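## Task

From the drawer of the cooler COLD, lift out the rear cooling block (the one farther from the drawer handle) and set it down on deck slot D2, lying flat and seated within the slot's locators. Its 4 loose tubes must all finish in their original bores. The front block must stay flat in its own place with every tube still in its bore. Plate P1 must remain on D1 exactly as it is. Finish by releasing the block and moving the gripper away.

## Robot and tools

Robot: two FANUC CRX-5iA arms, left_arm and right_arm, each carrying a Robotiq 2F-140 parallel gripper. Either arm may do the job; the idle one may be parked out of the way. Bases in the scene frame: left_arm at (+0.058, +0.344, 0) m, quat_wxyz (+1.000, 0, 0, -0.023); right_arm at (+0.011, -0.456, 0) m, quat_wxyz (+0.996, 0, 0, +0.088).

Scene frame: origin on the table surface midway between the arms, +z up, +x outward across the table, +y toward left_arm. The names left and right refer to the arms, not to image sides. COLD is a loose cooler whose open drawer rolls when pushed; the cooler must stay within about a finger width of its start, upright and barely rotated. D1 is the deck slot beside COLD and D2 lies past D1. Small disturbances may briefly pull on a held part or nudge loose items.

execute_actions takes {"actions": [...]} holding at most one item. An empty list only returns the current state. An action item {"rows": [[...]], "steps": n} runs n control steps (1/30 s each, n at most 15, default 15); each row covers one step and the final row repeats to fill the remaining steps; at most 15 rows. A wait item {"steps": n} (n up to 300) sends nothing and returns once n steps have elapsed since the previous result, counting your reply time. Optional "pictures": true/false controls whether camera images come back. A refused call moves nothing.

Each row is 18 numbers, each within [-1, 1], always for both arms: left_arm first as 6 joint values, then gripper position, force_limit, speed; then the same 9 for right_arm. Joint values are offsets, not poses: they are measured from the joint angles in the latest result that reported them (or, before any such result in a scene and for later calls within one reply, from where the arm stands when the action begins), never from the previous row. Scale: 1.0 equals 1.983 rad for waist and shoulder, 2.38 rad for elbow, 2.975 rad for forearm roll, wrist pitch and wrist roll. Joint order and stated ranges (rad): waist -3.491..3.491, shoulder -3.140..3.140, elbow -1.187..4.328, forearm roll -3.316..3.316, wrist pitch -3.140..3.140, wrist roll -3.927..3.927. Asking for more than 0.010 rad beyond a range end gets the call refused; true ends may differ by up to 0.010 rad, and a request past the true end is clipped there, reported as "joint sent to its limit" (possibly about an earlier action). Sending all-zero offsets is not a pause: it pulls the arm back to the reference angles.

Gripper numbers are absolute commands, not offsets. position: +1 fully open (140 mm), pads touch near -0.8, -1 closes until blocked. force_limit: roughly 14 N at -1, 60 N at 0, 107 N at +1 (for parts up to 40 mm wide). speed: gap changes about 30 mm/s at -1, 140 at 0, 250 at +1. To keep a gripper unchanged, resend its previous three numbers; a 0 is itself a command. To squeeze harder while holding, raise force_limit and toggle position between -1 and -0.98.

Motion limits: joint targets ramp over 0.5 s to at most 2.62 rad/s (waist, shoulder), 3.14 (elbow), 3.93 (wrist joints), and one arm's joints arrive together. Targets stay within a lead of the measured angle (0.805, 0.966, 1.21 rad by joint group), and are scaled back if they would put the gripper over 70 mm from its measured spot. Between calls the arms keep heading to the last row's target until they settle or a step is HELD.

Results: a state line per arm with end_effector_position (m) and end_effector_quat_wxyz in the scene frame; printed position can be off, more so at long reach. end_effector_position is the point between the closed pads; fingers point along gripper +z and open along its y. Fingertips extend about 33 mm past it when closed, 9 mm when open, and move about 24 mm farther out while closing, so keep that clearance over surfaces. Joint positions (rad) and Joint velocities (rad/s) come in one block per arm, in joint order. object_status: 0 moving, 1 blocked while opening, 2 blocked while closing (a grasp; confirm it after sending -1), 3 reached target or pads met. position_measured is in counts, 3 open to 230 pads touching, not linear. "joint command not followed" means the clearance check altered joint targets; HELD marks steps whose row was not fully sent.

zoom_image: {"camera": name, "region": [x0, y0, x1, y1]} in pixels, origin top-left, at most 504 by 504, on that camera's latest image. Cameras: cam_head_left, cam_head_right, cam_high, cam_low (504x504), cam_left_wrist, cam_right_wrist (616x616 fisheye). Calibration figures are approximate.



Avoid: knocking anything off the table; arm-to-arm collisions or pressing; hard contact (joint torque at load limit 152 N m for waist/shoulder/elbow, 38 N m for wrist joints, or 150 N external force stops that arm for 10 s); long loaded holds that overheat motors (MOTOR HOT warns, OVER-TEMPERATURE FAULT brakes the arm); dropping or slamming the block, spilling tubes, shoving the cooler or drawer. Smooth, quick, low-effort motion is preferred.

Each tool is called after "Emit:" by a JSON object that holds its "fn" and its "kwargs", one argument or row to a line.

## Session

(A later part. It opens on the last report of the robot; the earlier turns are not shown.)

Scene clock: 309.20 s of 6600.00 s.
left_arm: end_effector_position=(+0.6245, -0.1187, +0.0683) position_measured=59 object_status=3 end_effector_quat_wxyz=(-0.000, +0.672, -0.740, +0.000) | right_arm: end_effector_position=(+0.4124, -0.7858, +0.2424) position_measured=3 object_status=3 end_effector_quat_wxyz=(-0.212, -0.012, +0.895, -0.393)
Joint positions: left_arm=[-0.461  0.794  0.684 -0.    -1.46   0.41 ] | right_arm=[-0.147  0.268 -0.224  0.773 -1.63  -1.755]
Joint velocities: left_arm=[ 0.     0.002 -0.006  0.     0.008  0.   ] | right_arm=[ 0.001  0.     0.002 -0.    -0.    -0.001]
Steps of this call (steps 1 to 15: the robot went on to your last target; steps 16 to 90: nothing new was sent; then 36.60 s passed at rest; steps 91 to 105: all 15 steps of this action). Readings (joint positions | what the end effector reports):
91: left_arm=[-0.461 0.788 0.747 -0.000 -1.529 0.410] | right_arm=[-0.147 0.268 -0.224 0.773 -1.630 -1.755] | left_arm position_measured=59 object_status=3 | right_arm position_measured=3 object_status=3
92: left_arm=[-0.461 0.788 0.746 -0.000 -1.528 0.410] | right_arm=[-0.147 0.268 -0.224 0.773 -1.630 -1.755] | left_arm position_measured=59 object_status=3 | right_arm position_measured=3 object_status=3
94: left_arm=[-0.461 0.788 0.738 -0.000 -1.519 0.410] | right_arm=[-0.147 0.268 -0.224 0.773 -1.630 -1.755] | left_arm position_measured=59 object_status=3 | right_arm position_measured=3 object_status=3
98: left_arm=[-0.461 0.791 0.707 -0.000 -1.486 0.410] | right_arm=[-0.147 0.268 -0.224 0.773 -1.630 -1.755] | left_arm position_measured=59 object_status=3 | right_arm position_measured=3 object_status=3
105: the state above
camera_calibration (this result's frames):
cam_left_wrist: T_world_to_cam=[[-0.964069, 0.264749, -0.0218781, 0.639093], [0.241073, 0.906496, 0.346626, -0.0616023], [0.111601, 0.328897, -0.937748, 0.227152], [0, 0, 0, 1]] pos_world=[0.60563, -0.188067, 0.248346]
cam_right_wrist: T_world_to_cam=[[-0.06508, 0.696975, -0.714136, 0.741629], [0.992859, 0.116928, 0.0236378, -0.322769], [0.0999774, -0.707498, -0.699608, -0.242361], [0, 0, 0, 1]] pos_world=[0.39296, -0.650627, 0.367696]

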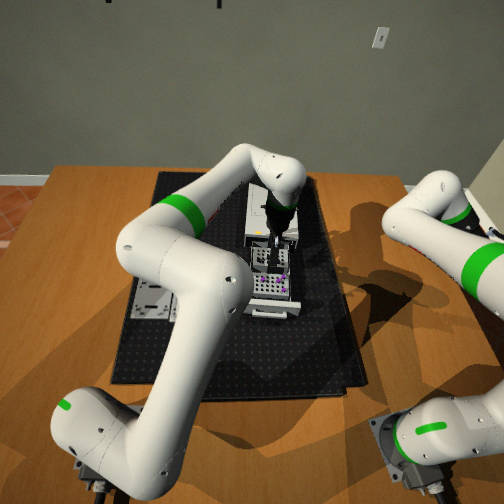

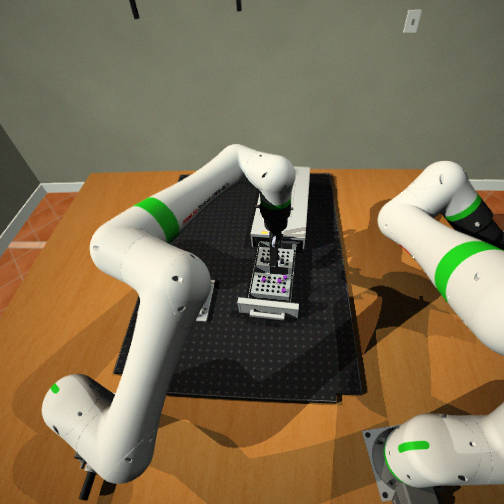

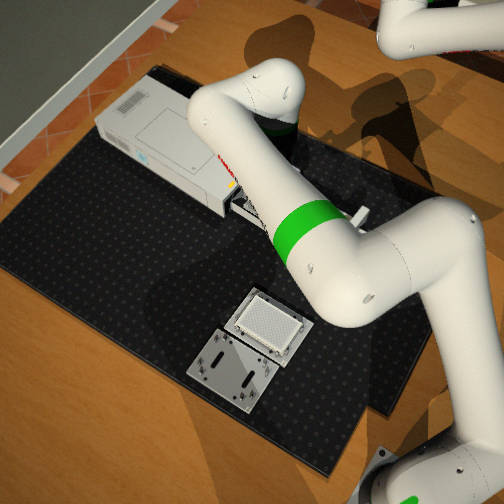

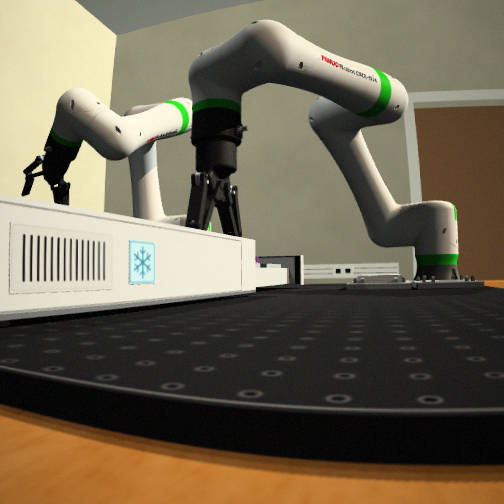

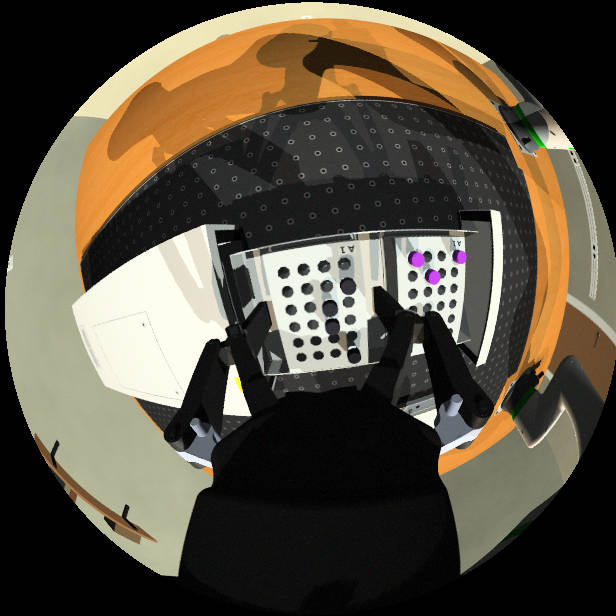

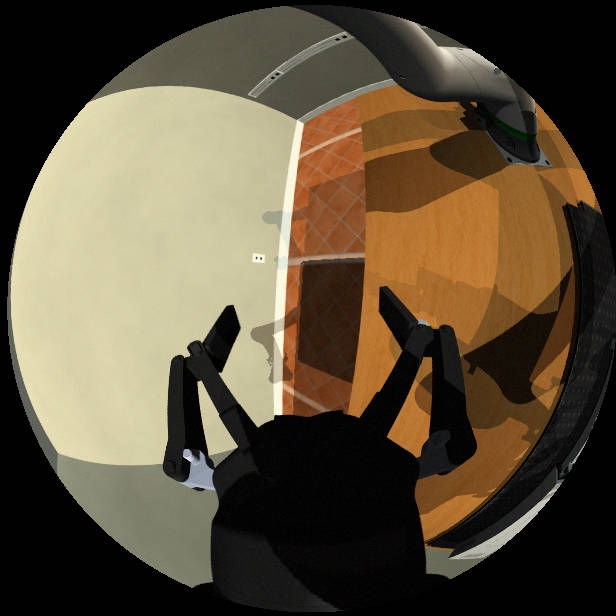

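Emit:
{"fn": "execute_actions", "kwargs": {
  "actions": [
    {"rows": [[0,0,-0.0002,0,0.0002,0,-1,0.6,-0.5,0,0,0,0,0,0,1,0,0]], "steps": 15}
  ],
  "pictures": false
}}

Emit:
{"fn": "execute_actions", "kwargs": {
  "actions": [
    {"steps": 8}
  ]
}}

Emit:
{"fn": "zoom_image", "kwargs": {
  "camera": "cam_left_wrist",
  "region": [235, 235, 415, 385]
}}

Scene clock: 313.83 s of 6600.00 s.
left_arm: end_effector_position=(+0.6246, -0.1188, +0.0682) position_measured=105 object_status=0 end_effector_quat_wxyz=(-0.000, +0.672, -0.740, +0.000) | right_arm: end_effector_position=(+0.4124, -0.7858, +0.2424) position_measured=3 object_status=3 end_effector_quat_wxyz=(-0.212, -0.012, +0.895, -0.393)
Joint positions: left_arm=[-0.461  0.794  0.683 -0.    -1.459  0.41 ] | right_arm=[-0.147  0.268 -0.224  0.773 -1.63  -1.755]
Joint velocities: left_arm=[ 0.     0.001  0.     0.    -0.     0.001] | right_arm=[ 0.001 -0.     0.001  0.    -0.    -0.   ]
Steps of this call (steps 1 to 15: the robot went on to your last target; steps 16 to 90: nothing new was sent; then 1.13 s passed at rest; steps 91 to 105: all 15 steps of this action). Readings (joint positions | what the end effector reports):
91: left_arm=[-0.461 0.794 0.683 -0.000 -1.459 0.410] | right_arm=[-0.147 0.268 -0.224 0.773 -1.630 -1.755] | left_arm position_measured=59 object_status=0 | right_arm position_measured=3 object_status=3
92: left_arm=[-0.461 0.794 0.683 -0.000 -1.459 0.410] | right_arm=[-0.147 0.268 -0.224 0.773 -1.630 -1.755] | left_arm position_measured=61 object_status=0 | right_arm position_measured=3 object_status=3
94: left_arm=[-0.461 0.794 0.683 -0.000 -1.459 0.410] | right_arm=[-0.147 0.268 -0.224 0.773 -1.630 -1.755] | left_arm position_measured=70 object_status=0 | right_arm position_measured=3 object_status=3
98: left_arm=[-0.461 0.794 0.683 -0.000 -1.459 0.410] | right_arm=[-0.147 0.268 -0.224 0.773 -1.630 -1.755] | left_arm position_measured=88 object_status=0 | right_arm position_measured=3 object_status=3
105: the state above

Scene clock: 314.10 s of 6600.00 s.
left_arm: end_effector_position=(+0.6245, -0.1188, +0.0682) position_measured=105 object_status=2 end_effector_quat_wxyz=(-0.000, +0.672, -0.740, +0.000) | right_arm: end_effector_position=(+0.4124, -0.7858, +0.2424) position_measured=3 object_status=3 end_effector_quat_wxyz=(-0.212, -0.012, +0.895, -0.393)
Joint positions: left_arm=[-0.461  0.794  0.683 -0.    -1.459  0.41 ] | right_arm=[-0.147  0.268 -0.224  0.773 -1.63  -1.755]
Joint velocities: left_arm=[-0.    -0.001 -0.     0.    -0.     0.001] | right_arm=[-0.    -0.001  0.     0.     0.001 -0.001]
Steps of this call (steps 1 to 8: the robot went on to your last target). Readings (joint positions | what the end effector reports):
1: left_arm=[-0.461 0.794 0.683 -0.000 -1.459 0.410] | right_arm=[-0.147 0.268 -0.224 0.773 -1.630 -1.755] | left_arm position_measured=105 object_status=0 | right_arm position_measured=3 object_status=3
2: left_arm=[-0.461 0.794 0.683 -0.000 -1.459 0.410] | right_arm=[-0.147 0.268 -0.224 0.773 -1.630 -1.755] | left_arm position_measured=105 object_status=2 | right_arm position_measured=3 object_status=3
4: left_arm=[-0.461 0.794 0.683 -0.000 -1.459 0.410] | right_arm=[-0.147 0.268 -0.224 0.773 -1.630 -1.755] | left_arm position_measured=105 object_status=2 | right_arm position_measured=3 object_status=3
8: the state above
camera_calibration (this result's frames):
cam_left_wrist: T_world_to_cam=[[-0.964061, 0.264758, -0.022104, 0.639136], [0.241033, 0.90659, 0.346407, -0.0614378], [0.111753, 0.32863, -0.937824, 0.226954], [0, 0, 0, 1]] pos_world=[0.605612, -0.188102, 0.248253]
cam_right_wrist: T_world_to_cam=[[-0.0650799, 0.696976, -0.714136, 0.741629], [0.992859, 0.116928, 0.0236379, -0.322769], [0.0999774, -0.707498, -0.699608, -0.242361], [0, 0, 0, 1]] pos_world=[0.39296, -0.650627, 0.367696]

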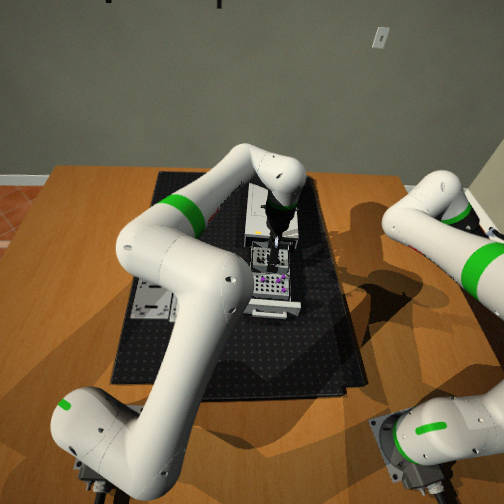

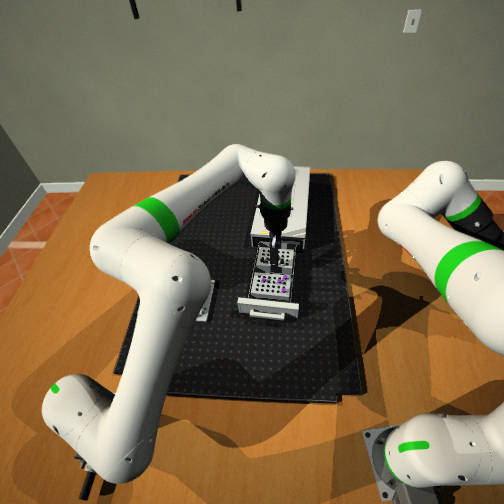

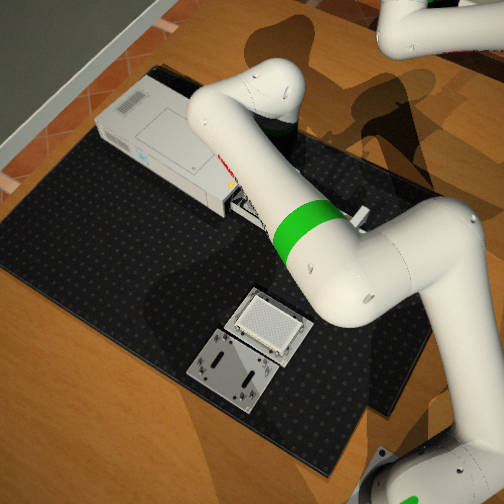

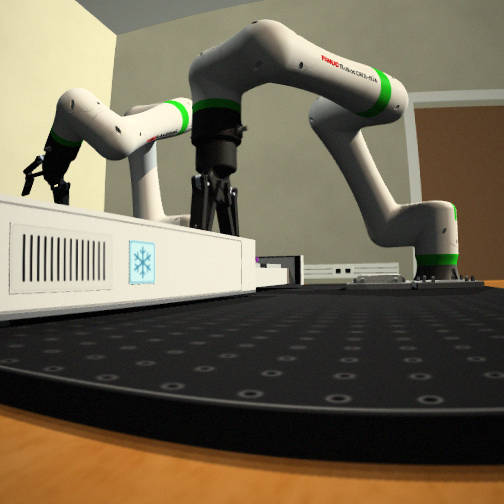

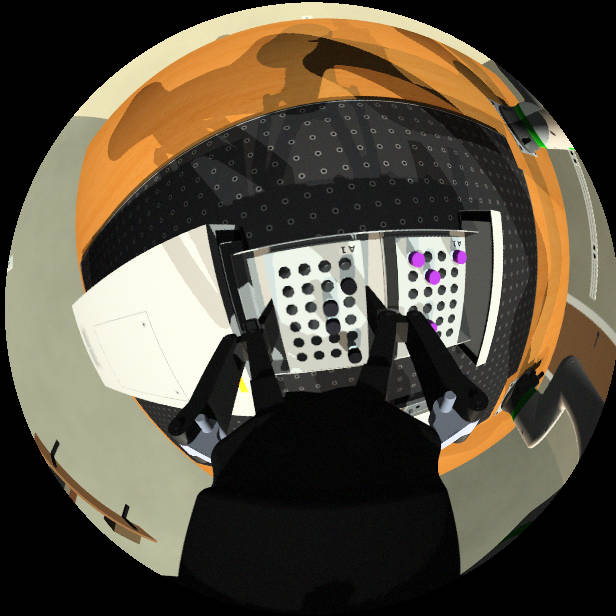

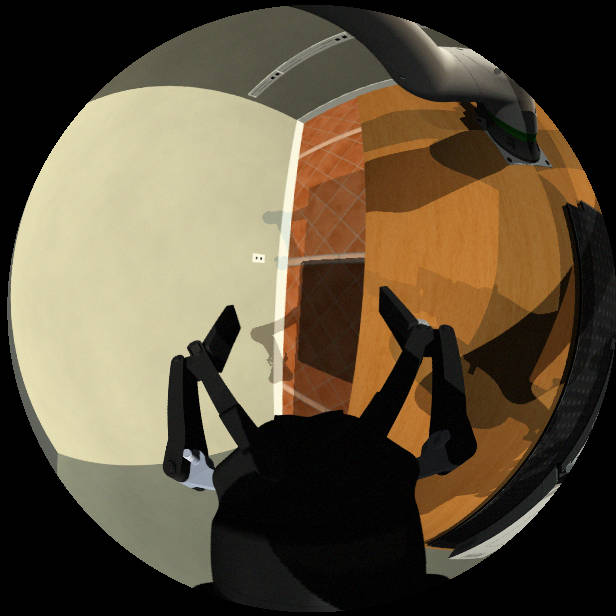

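Region (235, 235, 415, 385) of cam_left_wrist's 616x616 image, scaled by 2.800, with more detail than that image has.

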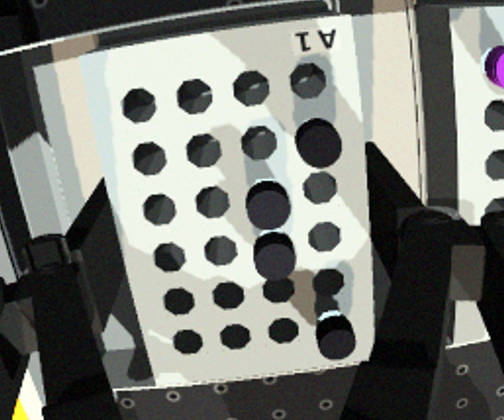

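Emit:
{"fn": "execute_actions", "kwargs": {
  "actions": [
    {"rows": [[0,-0.00017,0.00075,0,-0.00071,0,-1,0.6,-0.5,0,0,0,0,0,0,1,0,0],[0,-0.00064,0.00284,0,-0.0027,0,-1,0.6,-0.5,0,0,0,0,0,0,1,0,0],[0,-0.00133,0.00629,0,-0.00592,0,-1,0.6,-0.5,0,0,0,0,0,0,1,0,0],[0,-0.00219,0.01108,0,-0.01032,0,-1,0.6,-0.5,0,0,0,0,0,0,1,0,0],[0,-0.00308,0.01708,0,-0.01572,0,-1,0.6,-0.5,0,0,0,0,0,0,1,0,0],[0,-0.00385,0.02412,0,-0.02186,0,-1,0.6,-0.5,0,0,0,0,0,0,1,0,0],[0,-0.00441,0.03203,0,-0.02856,0,-1,0.6,-0.5,0,0,0,0,0,0,1,0,0],[0,-0.00467,0.04045,0,-0.03548,0,-1,0.6,-0.5,0,0,0,0,0,0,1,0,0],[0,-0.00469,0.04916,0,-0.04245,0,-1,0.6,-0.5,0,0,0,0,0,0,1,0,0],[0,-0.00469,0.05756,0,-0.04918,0,-1,0.6,-0.5,0,0,0,0,0,0,1,0,0],[0,-0.00469,0.06471,0,-0.05489,0,-1,0.6,-0.5,0,0,0,0,0,0,1,0,0],[0,-0.00469,0.07059,0,-0.0596,0,-1,0.6,-0.5,0,0,0,0,0,0,1,0,0],[0,-0.00469,0.07479,0,-0.06296,0,-1,0.6,-0.5,0,0,0,0,0,0,1,0,0],[0,-0.00469,0.07773,0,-0.06531,0,-1,0.6,-0.5,0,0,0,0,0,0,1,0,0],[0,-0.00469,0.07857,0,-0.06598,0,-1,0.6,-0.5,0,0,0,0,0,0,1,0,0]], "steps": 15}
  ],
  "pictures": false
}}

Emit:
{"fn": "execute_actions", "kwargs": {
  "actions": [
    {"rows": [[0.0018,-0.002,0.0056,0,-0.0058,-0.0037,-1,0.6,-0.5,0,0,0,0,0,0,1,0,0],[0.0053,-0.0061,0.0008,0,-0.0047,-0.0111,-1,0.6,-0.5,0,0,0,0,0,0,1,0,0],[0.0106,-0.0121,-0.0064,0,-0.003,-0.0222,-1,0.6,-0.5,0,0,0,0,0,0,1,0,0],[0.0177,-0.0202,-0.016,0,-0.0007,-0.037,-1,0.6,-0.5,0,0,0,0,0,0,1,0,0],[0.0266,-0.0303,-0.0279,0,0.0022,-0.0554,-1,0.6,-0.5,0,0,0,0,0,0,1,0,0],[0.0372,-0.0424,-0.0423,0,0.0056,-0.0776,-1,0.6,-0.5,0,0,0,0,0,0,1,0,0],[0.0496,-0.0565,-0.0591,0,0.0096,-0.1035,-1,0.6,-0.5,0,0,0,0,0,0,1,0,0],[0.0637,-0.0727,-0.0783,0,0.0142,-0.1331,-1,0.6,-0.5,0,0,0,0,0,0,1,0,0],[0.0779,-0.0889,-0.0974,0,0.0187,-0.1626,-1,0.6,-0.5,0,0,0,0,0,0,1,0,0],[0.0921,-0.105,-0.1166,0,0.0233,-0.1922,-1,0.6,-0.5,0,0,0,0,0,0,1,0,0],[0.1062,-0.1212,-0.1358,0,0.0279,-0.2218,-1,0.6,-0.5,0,0,0,0,0,0,1,0,0],[0.1204,-0.1373,-0.155,0,0.0324,-0.2513,-1,0.6,-0.5,0,0,0,0,0,0,1,0,0],[0.1345,-0.1535,-0.1741,0,0.037,-0.2809,-1,0.6,-0.5,0,0,0,0,0,0,1,0,0],[0.1487,-0.1696,-0.1933,0,0.0416,-0.3105,-1,0.6,-0.5,0,0,0,0,0,0,1,0,0],[0.35406,-0.4039,-0.47129,0,0.10781,-0.73925,-1,0.6,-0.5,0,0,0,0,0,0,1,0,0]], "steps": 15}
  ],
  "pictures": false
}}

Emit:
{"fn": "execute_actions", "kwargs": {
  "actions": [
    {"steps": 50}
  ]
}}

Scene clock: 432.10 s of 6600.00 s.
left_arm: end_effector_position=(+0.6241, -0.1185, +0.1408) position_measured=105 object_status=2 end_effector_quat_wxyz=(-0.000, +0.672, -0.740, +0.000) | right_arm: end_effector_position=(+0.4124, -0.7858, +0.2424) position_measured=3 object_status=3 end_effector_quat_wxyz=(-0.212, -0.012, +0.895, -0.393)
Joint positions: left_arm=[-0.461  0.785  0.837 -0.    -1.622  0.41 ] | right_arm=[-0.147  0.268 -0.224  0.773 -1.63  -1.755]
Joint velocities: left_arm=[ 0.    -0.004  0.431  0.001 -0.429 -0.   ] | right_arm=[ 0.  0.  0.  0. -0.  0.]
Steps of this call (steps 1 to 15: the robot went on to your last target; steps 16 to 90: nothing new was sent; then 114.50 s passed at rest; steps 91 to 105: all 15 steps of this action). Readings (joint positions | what the end effector reports):
91: left_arm=[-0.461 0.794 0.683 -0.000 -1.459 0.410] | right_arm=[-0.147 0.268 -0.224 0.773 -1.630 -1.755] | left_arm position_measured=105 object_status=2 | right_arm position_measured=3 object_status=3
92: left_arm=[-0.461 0.794 0.683 -0.000 -1.460 0.410] | right_arm=[-0.147 0.268 -0.224 0.773 -1.630 -1.755] | left_arm position_measured=105 object_status=2 | right_arm position_measured=3 object_status=3
94: left_arm=[-0.461 0.794 0.688 -0.001 -1.466 0.410] | right_arm=[-0.147 0.268 -0.224 0.773 -1.630 -1.755] | left_arm position_measured=105 object_status=2 | right_arm position_measured=3 object_status=3
98: left_arm=[-0.461 0.789 0.723 -0.001 -1.505 0.410] | right_arm=[-0.147 0.268 -0.224 0.773 -1.630 -1.755] | left_arm position_measured=105 object_status=2 | right_arm position_measured=3 object_status=3
105: the state above

Scene clock: 432.60 s of 6600.00 s.
left_arm: end_effector_position=(+0.6372, -0.0142, +0.1627) position_measured=105 object_status=2 end_effector_quat_wxyz=(+0.000, -0.551, +0.835, -0.000) | right_arm: end_effector_position=(+0.4124, -0.7858, +0.2424) position_measured=3 object_status=3 end_effector_quat_wxyz=(-0.212, -0.012, +0.895, -0.393)
Joint positions: left_arm=[-0.316  0.62   0.621 -0.    -1.571 -0.042] | right_arm=[-0.147  0.268 -0.224  0.773 -1.63  -1.755]
Joint velocities: left_arm=[ 0.46  -0.526 -0.75  -0.     0.222 -1.423] | right_arm=[ 0.001 -0.001  0.     0.    -0.    -0.001]
Steps of this call (steps 1 to 15: all 15 steps of this action). Readings (joint positions | what the end effector reports):
1: left_arm=[-0.461 0.785 0.850 -0.000 -1.635 0.410] | right_arm=[-0.147 0.268 -0.224 0.773 -1.630 -1.755] | left_arm position_measured=105 object_status=2 | right_arm position_measured=3 object_status=3
2: left_arm=[-0.461 0.784 0.859 -0.000 -1.644 0.409] | right_arm=[-0.147 0.268 -0.224 0.773 -1.630 -1.755] | left_arm position_measured=105 object_status=2 | right_arm position_measured=3 object_status=3
4: left_arm=[-0.455 0.778 0.857 -0.000 -1.643 0.392] | right_arm=[-0.147 0.268 -0.224 0.773 -1.630 -1.755] | left_arm position_measured=105 object_status=2 | right_arm position_measured=3 object_status=3
8: left_arm=[-0.421 0.740 0.793 -0.000 -1.622 0.286] | right_arm=[-0.147 0.268 -0.224 0.773 -1.630 -1.755] | left_arm position_measured=105 object_status=2 | right_arm position_measured=3 object_status=3
15: the state above

Scene clock: 434.27 s of 6600.00 s.
left_arm: end_effector_position=(+0.4835, +0.2960, +0.1242) position_measured=105 object_status=2 end_effector_quat_wxyz=(+0.000, +0.011, +1.000, +0.000) | right_arm: end_effector_position=(+0.4124, -0.7858, +0.2424) position_measured=3 object_status=3 end_effector_quat_wxyz=(-0.212, -0.012, +0.895, -0.393)
Joint positions: left_arm=[ 0.241 -0.016 -0.285 -0.    -1.301 -1.789] | right_arm=[-0.147  0.268 -0.224  0.773 -1.63  -1.755]
Joint velocities: left_arm=[ 0.    -0.001 -0.001  0.    -0.     0.001] | right_arm=[-0.     0.001 -0.001 -0.001 -0.001  0.001]
Steps of this call (steps 1 to 50: the robot went on to your last target). Readings (joint positions | what the end effector reports):
1: left_arm=[-0.300 0.601 0.595 -0.000 -1.563 -0.089] | right_arm=[-0.147 0.268 -0.224 0.773 -1.630 -1.755] | left_arm position_measured=105 object_status=2 | right_arm position_measured=3 object_status=3
2: left_arm=[-0.282 0.581 0.565 -0.000 -1.554 -0.129] | right_arm=[-0.147 0.268 -0.224 0.773 -1.630 -1.755] | left_arm position_measured=105 object_status=2 | right_arm position_measured=3 object_status=3
4: left_arm=[-0.246 0.540 0.508 -0.000 -1.537 -0.207] | right_arm=[-0.147 0.268 -0.224 0.773 -1.630 -1.755] | left_arm position_measured=105 object_status=2 | right_arm position_measured=3 object_status=3
8: left_arm=[-0.179 0.463 0.397 -0.000 -1.504 -0.374] | right_arm=[-0.147 0.268 -0.224 0.773 -1.630 -1.755] | left_arm position_measured=105 object_status=2 | right_arm position_measured=3 object_status=3
50: the state above
camera_calibration (this result's frames):
cam_left_wrist: T_world_to_cam=[[0.192981, 0.980982, -0.0207859, -0.377026], [0.921581, -0.173942, 0.347035, -0.432212], [0.336819, -0.0861271, -0.937622, 0.172856], [0, 0, 0, 1]] pos_world=[0.412856, 0.309563, 0.304229]
cam_right_wrist: T_world_to_cam=[[-0.06508, 0.696975, -0.714136, 0.741629], [0.992859, 0.116928, 0.0236377, -0.322769], [0.0999772, -0.707498, -0.699608, -0.242361], [0, 0, 0, 1]] pos_world=[0.39296, -0.650627, 0.367696]

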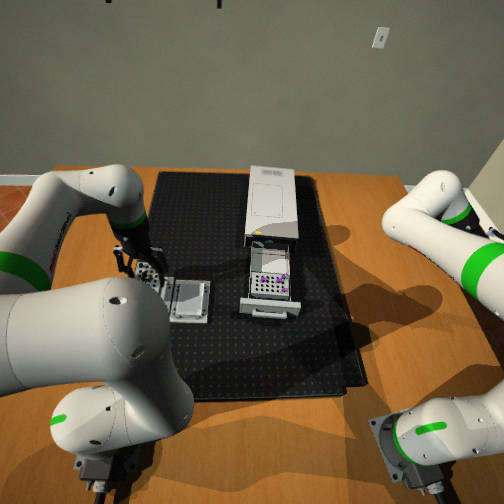

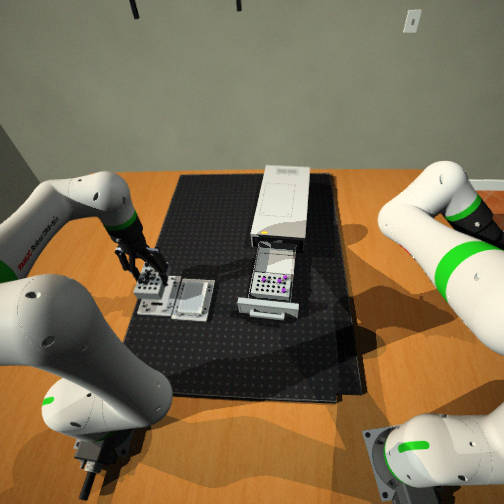

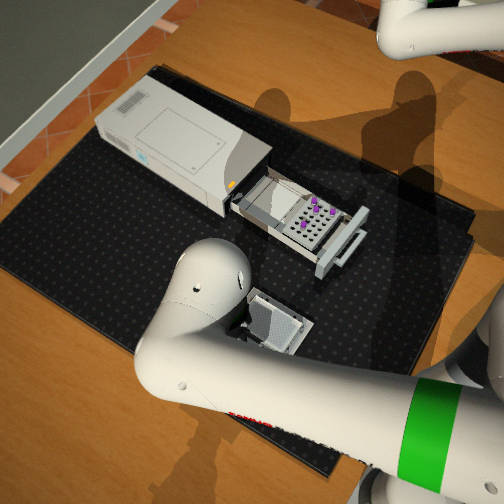

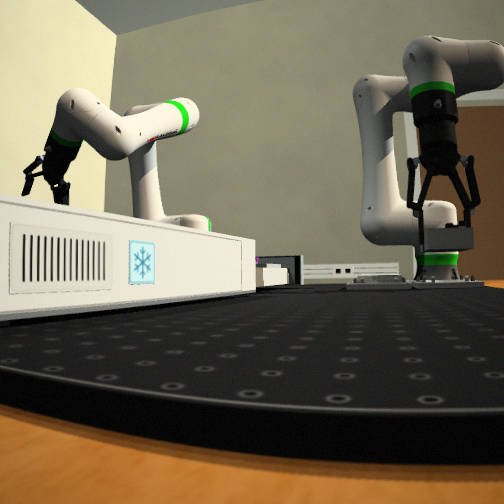

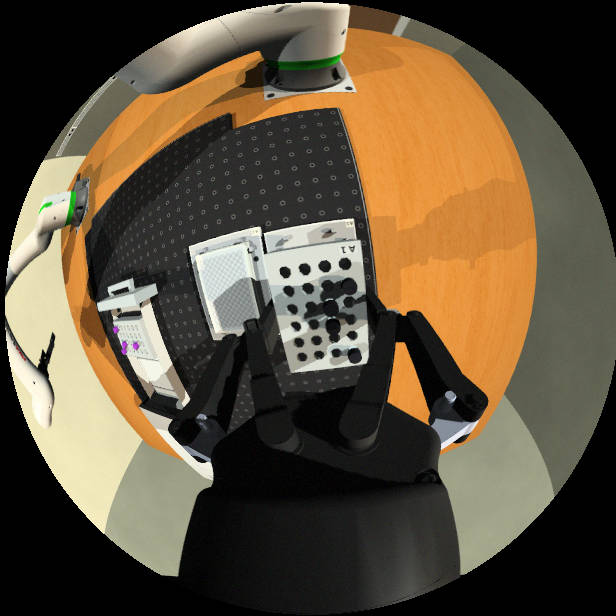

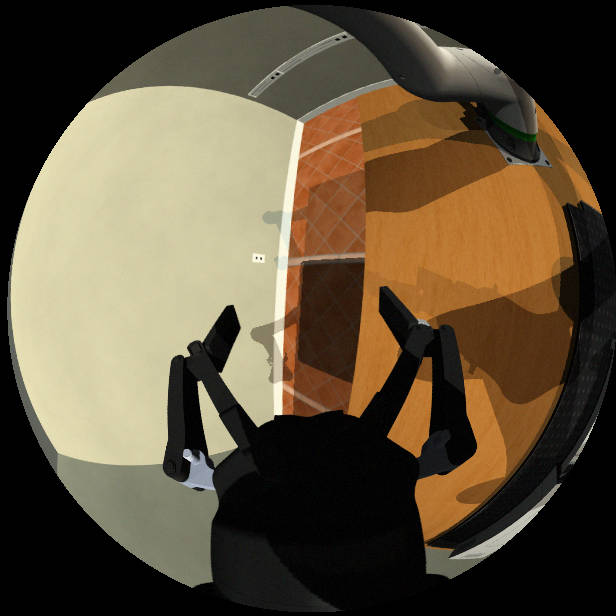

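Emit:
{"fn": "zoom_image", "kwargs": {
  "camera": "cam_left_wrist",
  "region": [250, 205, 380, 285]
}}

Emit:
{"fn": "zoom_image", "kwargs": {
  "camera": "cam_low",
  "region": [394, 200, 504, 300]
}}

Emit:
{"fn": "zoom_image", "kwargs": {
  "camera": "cam_head_right",
  "region": [115, 240, 225, 330]
}}

Region (250, 205, 380, 285) of cam_left_wrist's 616x616 image, scaled by 3.877, with more detail than that image has; it fills the top 310 rows of this view, and the rest is white.

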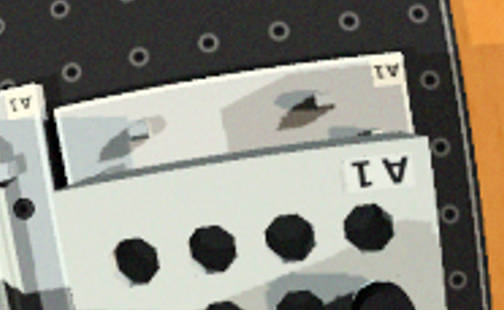

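Region (394, 200, 504, 300) of cam_low's 504x504 image, scaled by 4.582, with more detail than that image has; it fills the top 458 rows of this view, and the rest is white.

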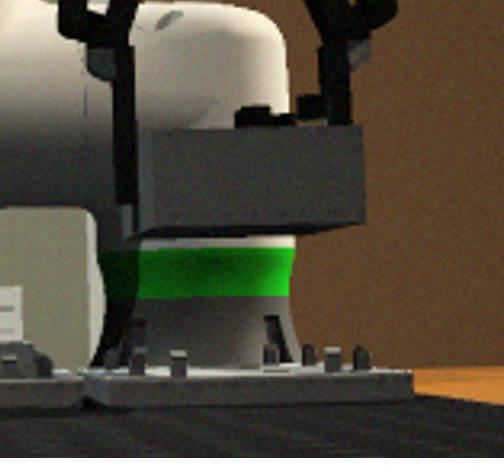

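Region (115, 240, 225, 330) of cam_head_right's 504x504 image, scaled by 4.582, with more detail than that image has; it fills the top 412 rows of this view, and the rest is white.

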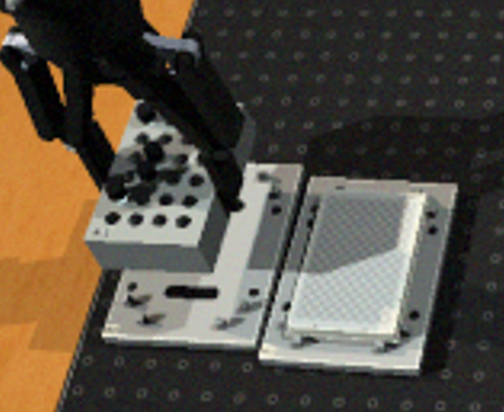

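Emit:
{"fn": "execute_actions", "kwargs": {
  "actions": [
    {"rows": [[-0.0001,0.0002,-0.0014,0,0.0013,0.0001,-1,0.6,-0.5,0,0,0,0,0,0,1,0,0],[-0.0003,0.0007,-0.0043,0,0.0039,0.0003,-1,0.6,-0.5,0,0,0,0,0,0,1,0,0],[-0.0005,0.0013,-0.0086,0,0.0077,0.0007,-1,0.6,-0.5,0,0,0,0,0,0,1,0,0],[-0.0009,0.0021,-0.0136,0,0.0122,0.0011,-1,0.6,-0.5,0,0,0,0,0,0,1,0,0],[-0.0012,0.0029,-0.019,0,0.017,0.0015,-1,0.6,-0.5,0,0,0,0,0,0,1,0,0],[-0.0015,0.0037,-0.0243,0,0.0218,0.0019,-1,0.6,-0.5,0,0,0,0,0,0,1,0,0],[-0.0018,0.0045,-0.029,0,0.026,0.0023,-1,0.6,-0.5,0,0,0,0,0,0,1,0,0],[-0.002,0.005,-0.0326,0,0.0292,0.0026,-1,0.6,-0.5,0,0,0,0,0,0,1,0,0],[-0.0022,0.0053,-0.0347,0,0.0311,0.0028,-1,0.6,-0.5,0,0,0,0,0,0,1,0,0],[-0.00225,0.0055,-0.03579,0,0.0321,0.00285,-1,0.6,-0.5,0,0,0,0,0,0,1,0,0]], "steps": 15}
  ],
  "pictures": false
}}

Emit:
{"fn": "execute_actions", "kwargs": {
  "actions": [
    {"steps": 8}
  ]
}}

Emit:
{"fn": "zoom_image", "kwargs": {
  "camera": "cam_left_wrist",
  "region": [245, 205, 385, 295]
}}

Emit:
{"fn": "zoom_image", "kwargs": {
  "camera": "cam_low",
  "region": [404, 235, 494, 300]
}}

Emit:
{"fn": "zoom_image", "kwargs": {
  "camera": "cam_head_right",
  "region": [125, 260, 195, 325]
}}

Scene clock: 517.93 s of 6600.00 s.
left_arm: end_effector_position=(+0.4750, +0.2926, +0.0854) position_measured=105 object_status=2 end_effector_quat_wxyz=(+0.000, +0.009, +1.000, +0.000) | right_arm: end_effector_position=(+0.4124, -0.7858, +0.2424) position_measured=3 object_status=3 end_effector_quat_wxyz=(-0.212, -0.012, +0.895, -0.393)
Joint positions: left_arm=[ 0.237 -0.005 -0.369 -0.    -1.206 -1.781] | right_arm=[-0.147  0.268 -0.224  0.773 -1.63  -1.755]
Joint velocities: left_arm=[-0.001  0.    -0.015  0.     0.017  0.002] | right_arm=[-0.001 -0.     0.     0.001 -0.001 -0.   ]
Steps of this call (steps 1 to 15: the robot went on to your last target; steps 16 to 90: nothing new was sent; then 80.17 s passed at rest; steps 91 to 105: all 15 steps of this action). Readings (joint positions | what the end effector reports):
91: left_arm=[0.241 -0.016 -0.285 -0.000 -1.301 -1.789] | right_arm=[-0.147 0.268 -0.224 0.773 -1.630 -1.755] | left_arm position_measured=105 object_status=2 | right_arm position_measured=3 object_status=3
92: left_arm=[0.241 -0.016 -0.286 -0.000 -1.300 -1.789] | right_arm=[-0.147 0.268 -0.224 0.773 -1.630 -1.755] | left_arm position_measured=105 object_status=2 | right_arm position_measured=3 object_status=3
94: left_arm=[0.241 -0.016 -0.293 -0.000 -1.292 -1.789] | right_arm=[-0.147 0.268 -0.224 0.773 -1.630 -1.755] | left_arm position_measured=105 object_status=2 | right_arm position_measured=3 object_status=3
98: left_arm=[0.239 -0.011 -0.328 -0.000 -1.253 -1.785] | right_arm=[-0.147 0.268 -0.224 0.773 -1.630 -1.755] | left_arm position_measured=105 object_status=2 | right_arm position_measured=3 object_status=3
105: the state above

Scene clock: 518.20 s of 6600.00 s.
left_arm: end_effector_position=(+0.4749, +0.2925, +0.0850) position_measured=105 object_status=2 end_effector_quat_wxyz=(+0.000, +0.009, +1.000, +0.000) | right_arm: end_effector_position=(+0.4124, -0.7858, +0.2424) position_measured=3 object_status=3 end_effector_quat_wxyz=(-0.212, -0.012, +0.895, -0.393)
Joint positions: left_arm=[ 0.237 -0.005 -0.37  -0.    -1.205 -1.781] | right_arm=[-0.147  0.268 -0.224  0.773 -1.63  -1.755]
Joint velocities: left_arm=[-0.     0.001  0.001  0.     0.001 -0.   ] | right_arm=[-0.001 -0.    -0.001 -0.     0.     0.   ]
Steps of this call (steps 1 to 8: the robot went on to your last target). Readings (joint positions | what the end effector reports):
1: left_arm=[0.237 -0.005 -0.370 -0.000 -1.206 -1.781] | right_arm=[-0.147 0.268 -0.224 0.773 -1.630 -1.755] | left_arm position_measured=105 object_status=2 | right_arm position_measured=3 object_status=3
2: left_arm=[0.237 -0.005 -0.370 -0.000 -1.206 -1.781] | right_arm=[-0.147 0.268 -0.224 0.773 -1.630 -1.755] | left_arm position_measured=105 object_status=2 | right_arm position_measured=3 object_status=3
4: left_arm=[0.237 -0.005 -0.370 -0.000 -1.206 -1.781] | right_arm=[-0.147 0.268 -0.224 0.773 -1.630 -1.755] | left_arm position_measured=105 object_status=2 | right_arm position_measured=3 object_status=3
8: the state above
camera_calibration (this result's frames):
cam_left_wrist: T_world_to_cam=[[0.189056, 0.981741, -0.0210156, -0.371034], [0.922461, -0.170222, 0.346541, -0.412707], [0.336636, -0.0849019, -0.937799, 0.138471], [0, 0, 0, 1]] pos_world=[0.404238, 0.305764, 0.265081]
cam_right_wrist: T_world_to_cam=[[-0.06508, 0.696976, -0.714136, 0.741629], [0.992859, 0.116928, 0.0236378, -0.322769], [0.0999773, -0.707498, -0.699608, -0.242361], [0, 0, 0, 1]] pos_world=[0.39296, -0.650627, 0.367696]

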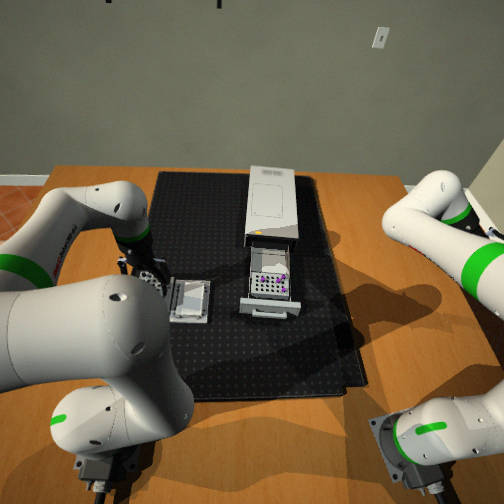

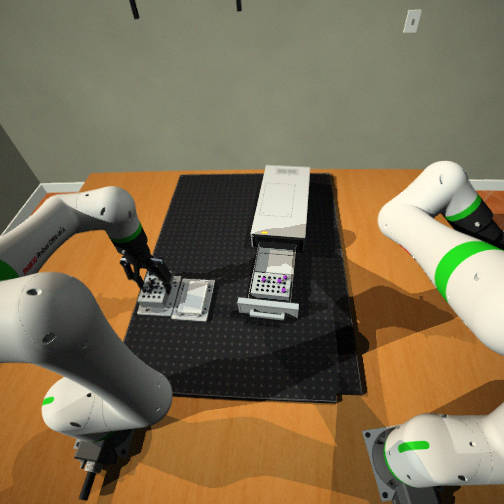

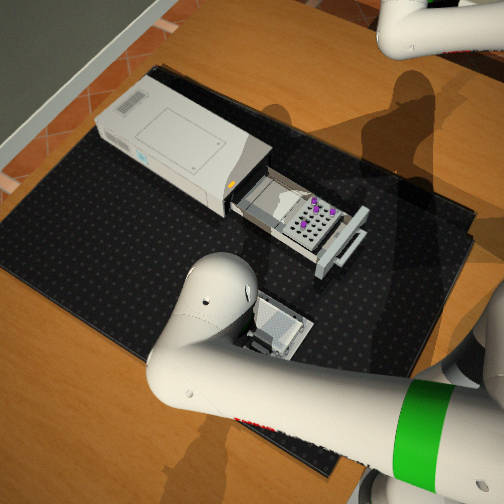

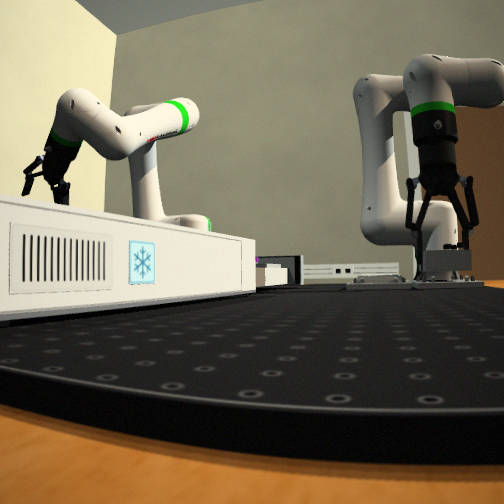

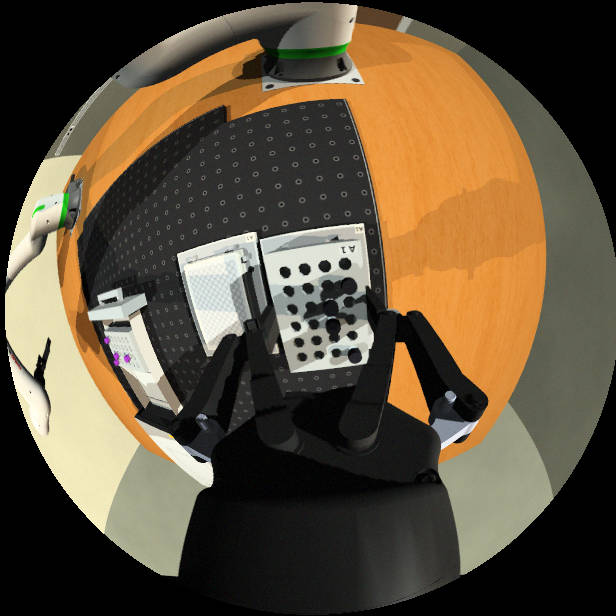

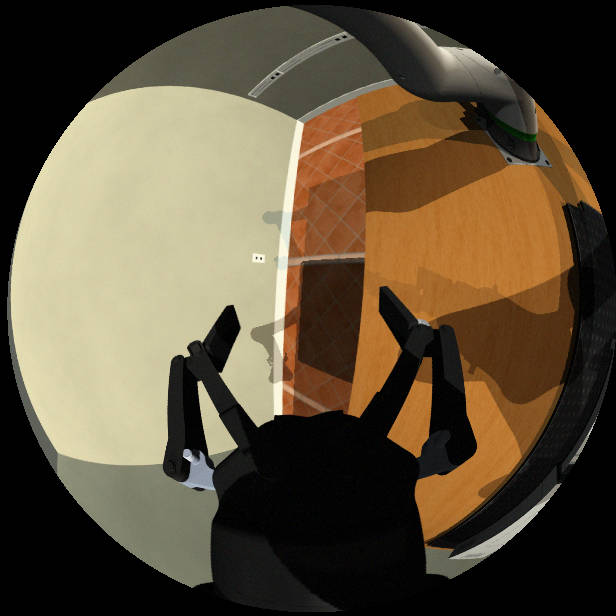

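Region (245, 205, 385, 295) of cam_left_wrist's 616x616 image, scaled by 3.600, with more detail than that image has; it fills the top 324 rows of this view, and the rest is white.

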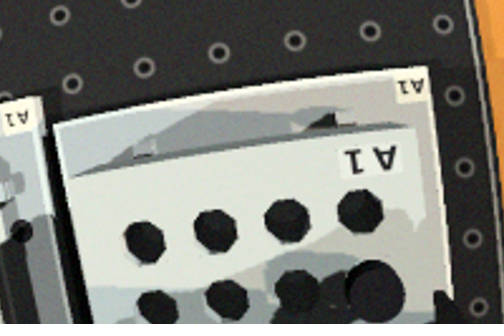

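Region (404, 235, 494, 300) of cam_low's 504x504 image, scaled by 5.600, with more detail than that image has.

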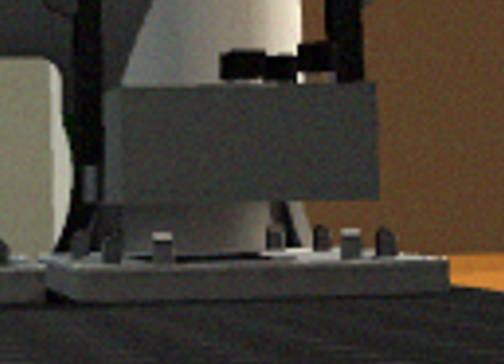

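Region (125, 260, 195, 325) of cam_head_right's 504x504 image, scaled by 7.200, with more detail than that image has; it fills the top 468 rows of this view, and the rest is white.

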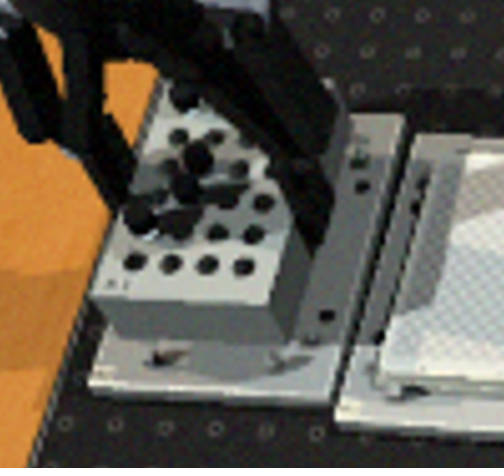

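Emit:
{"fn": "zoom_image", "kwargs": {
  "camera": "cam_left_wrist",
  "region": [255, 230, 305, 265]
}}

Emit:
{"fn": "zoom_image", "kwargs": {
  "camera": "cam_left_wrist",
  "region": [320, 218, 370, 253]
}}

Emit:
{"fn": "zoom_image", "kwargs": {
  "camera": "cam_left_wrist",
  "region": [175, 225, 275, 295]
}}

Region (255, 230, 305, 265) of cam_left_wrist's 616x616 image, scaled by 10.080, with more detail than that image has; it fills the top 353 rows of this view, and the rest is white.

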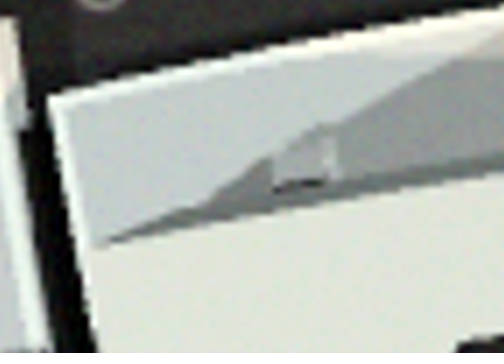

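Region (320, 218, 370, 253) of cam_left_wrist's 616x616 image, scaled by 10.080, with more detail than that image has; it fills the top 353 rows of this view, and the rest is white.

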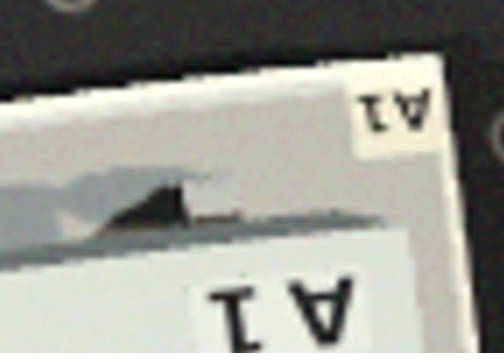

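Region (175, 225, 275, 295) of cam_left_wrist's 616x616 image, scaled by 5.040, with more detail than that image has; it fills the top 353 rows of this view, and the rest is white.

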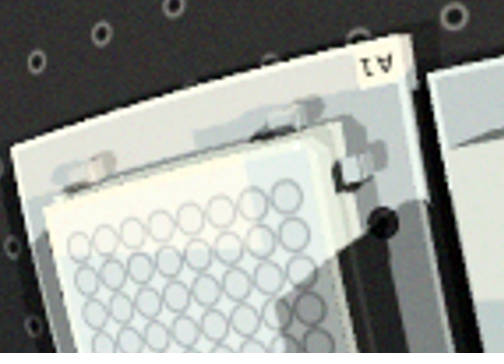

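Emit:
{"fn": "zoom_image", "kwargs": {
  "camera": "cam_low",
  "region": [410, 260, 450, 290]
}}

Emit:
{"fn": "zoom_image", "kwargs": {
  "camera": "cam_low",
  "region": [445, 260, 485, 290]
}}

Region (410, 260, 450, 290) of cam_low's 504x504 image, scaled by 12.600, with more detail than that image has; it fills the top 378 rows of this view, and the rest is white.

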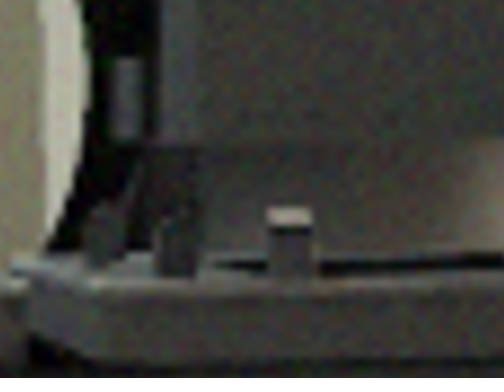

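Region (445, 260, 485, 290) of cam_low's 504x504 image, scaled by 12.600, with more detail than that image has; it fills the top 378 rows of this view, and the rest is white.

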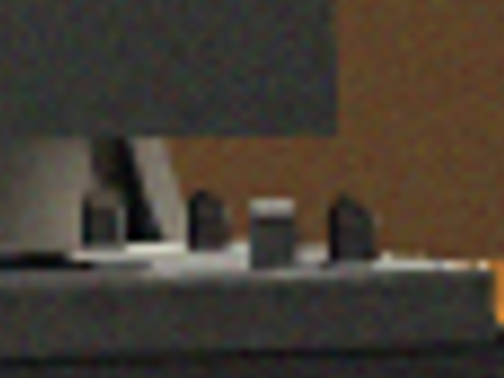

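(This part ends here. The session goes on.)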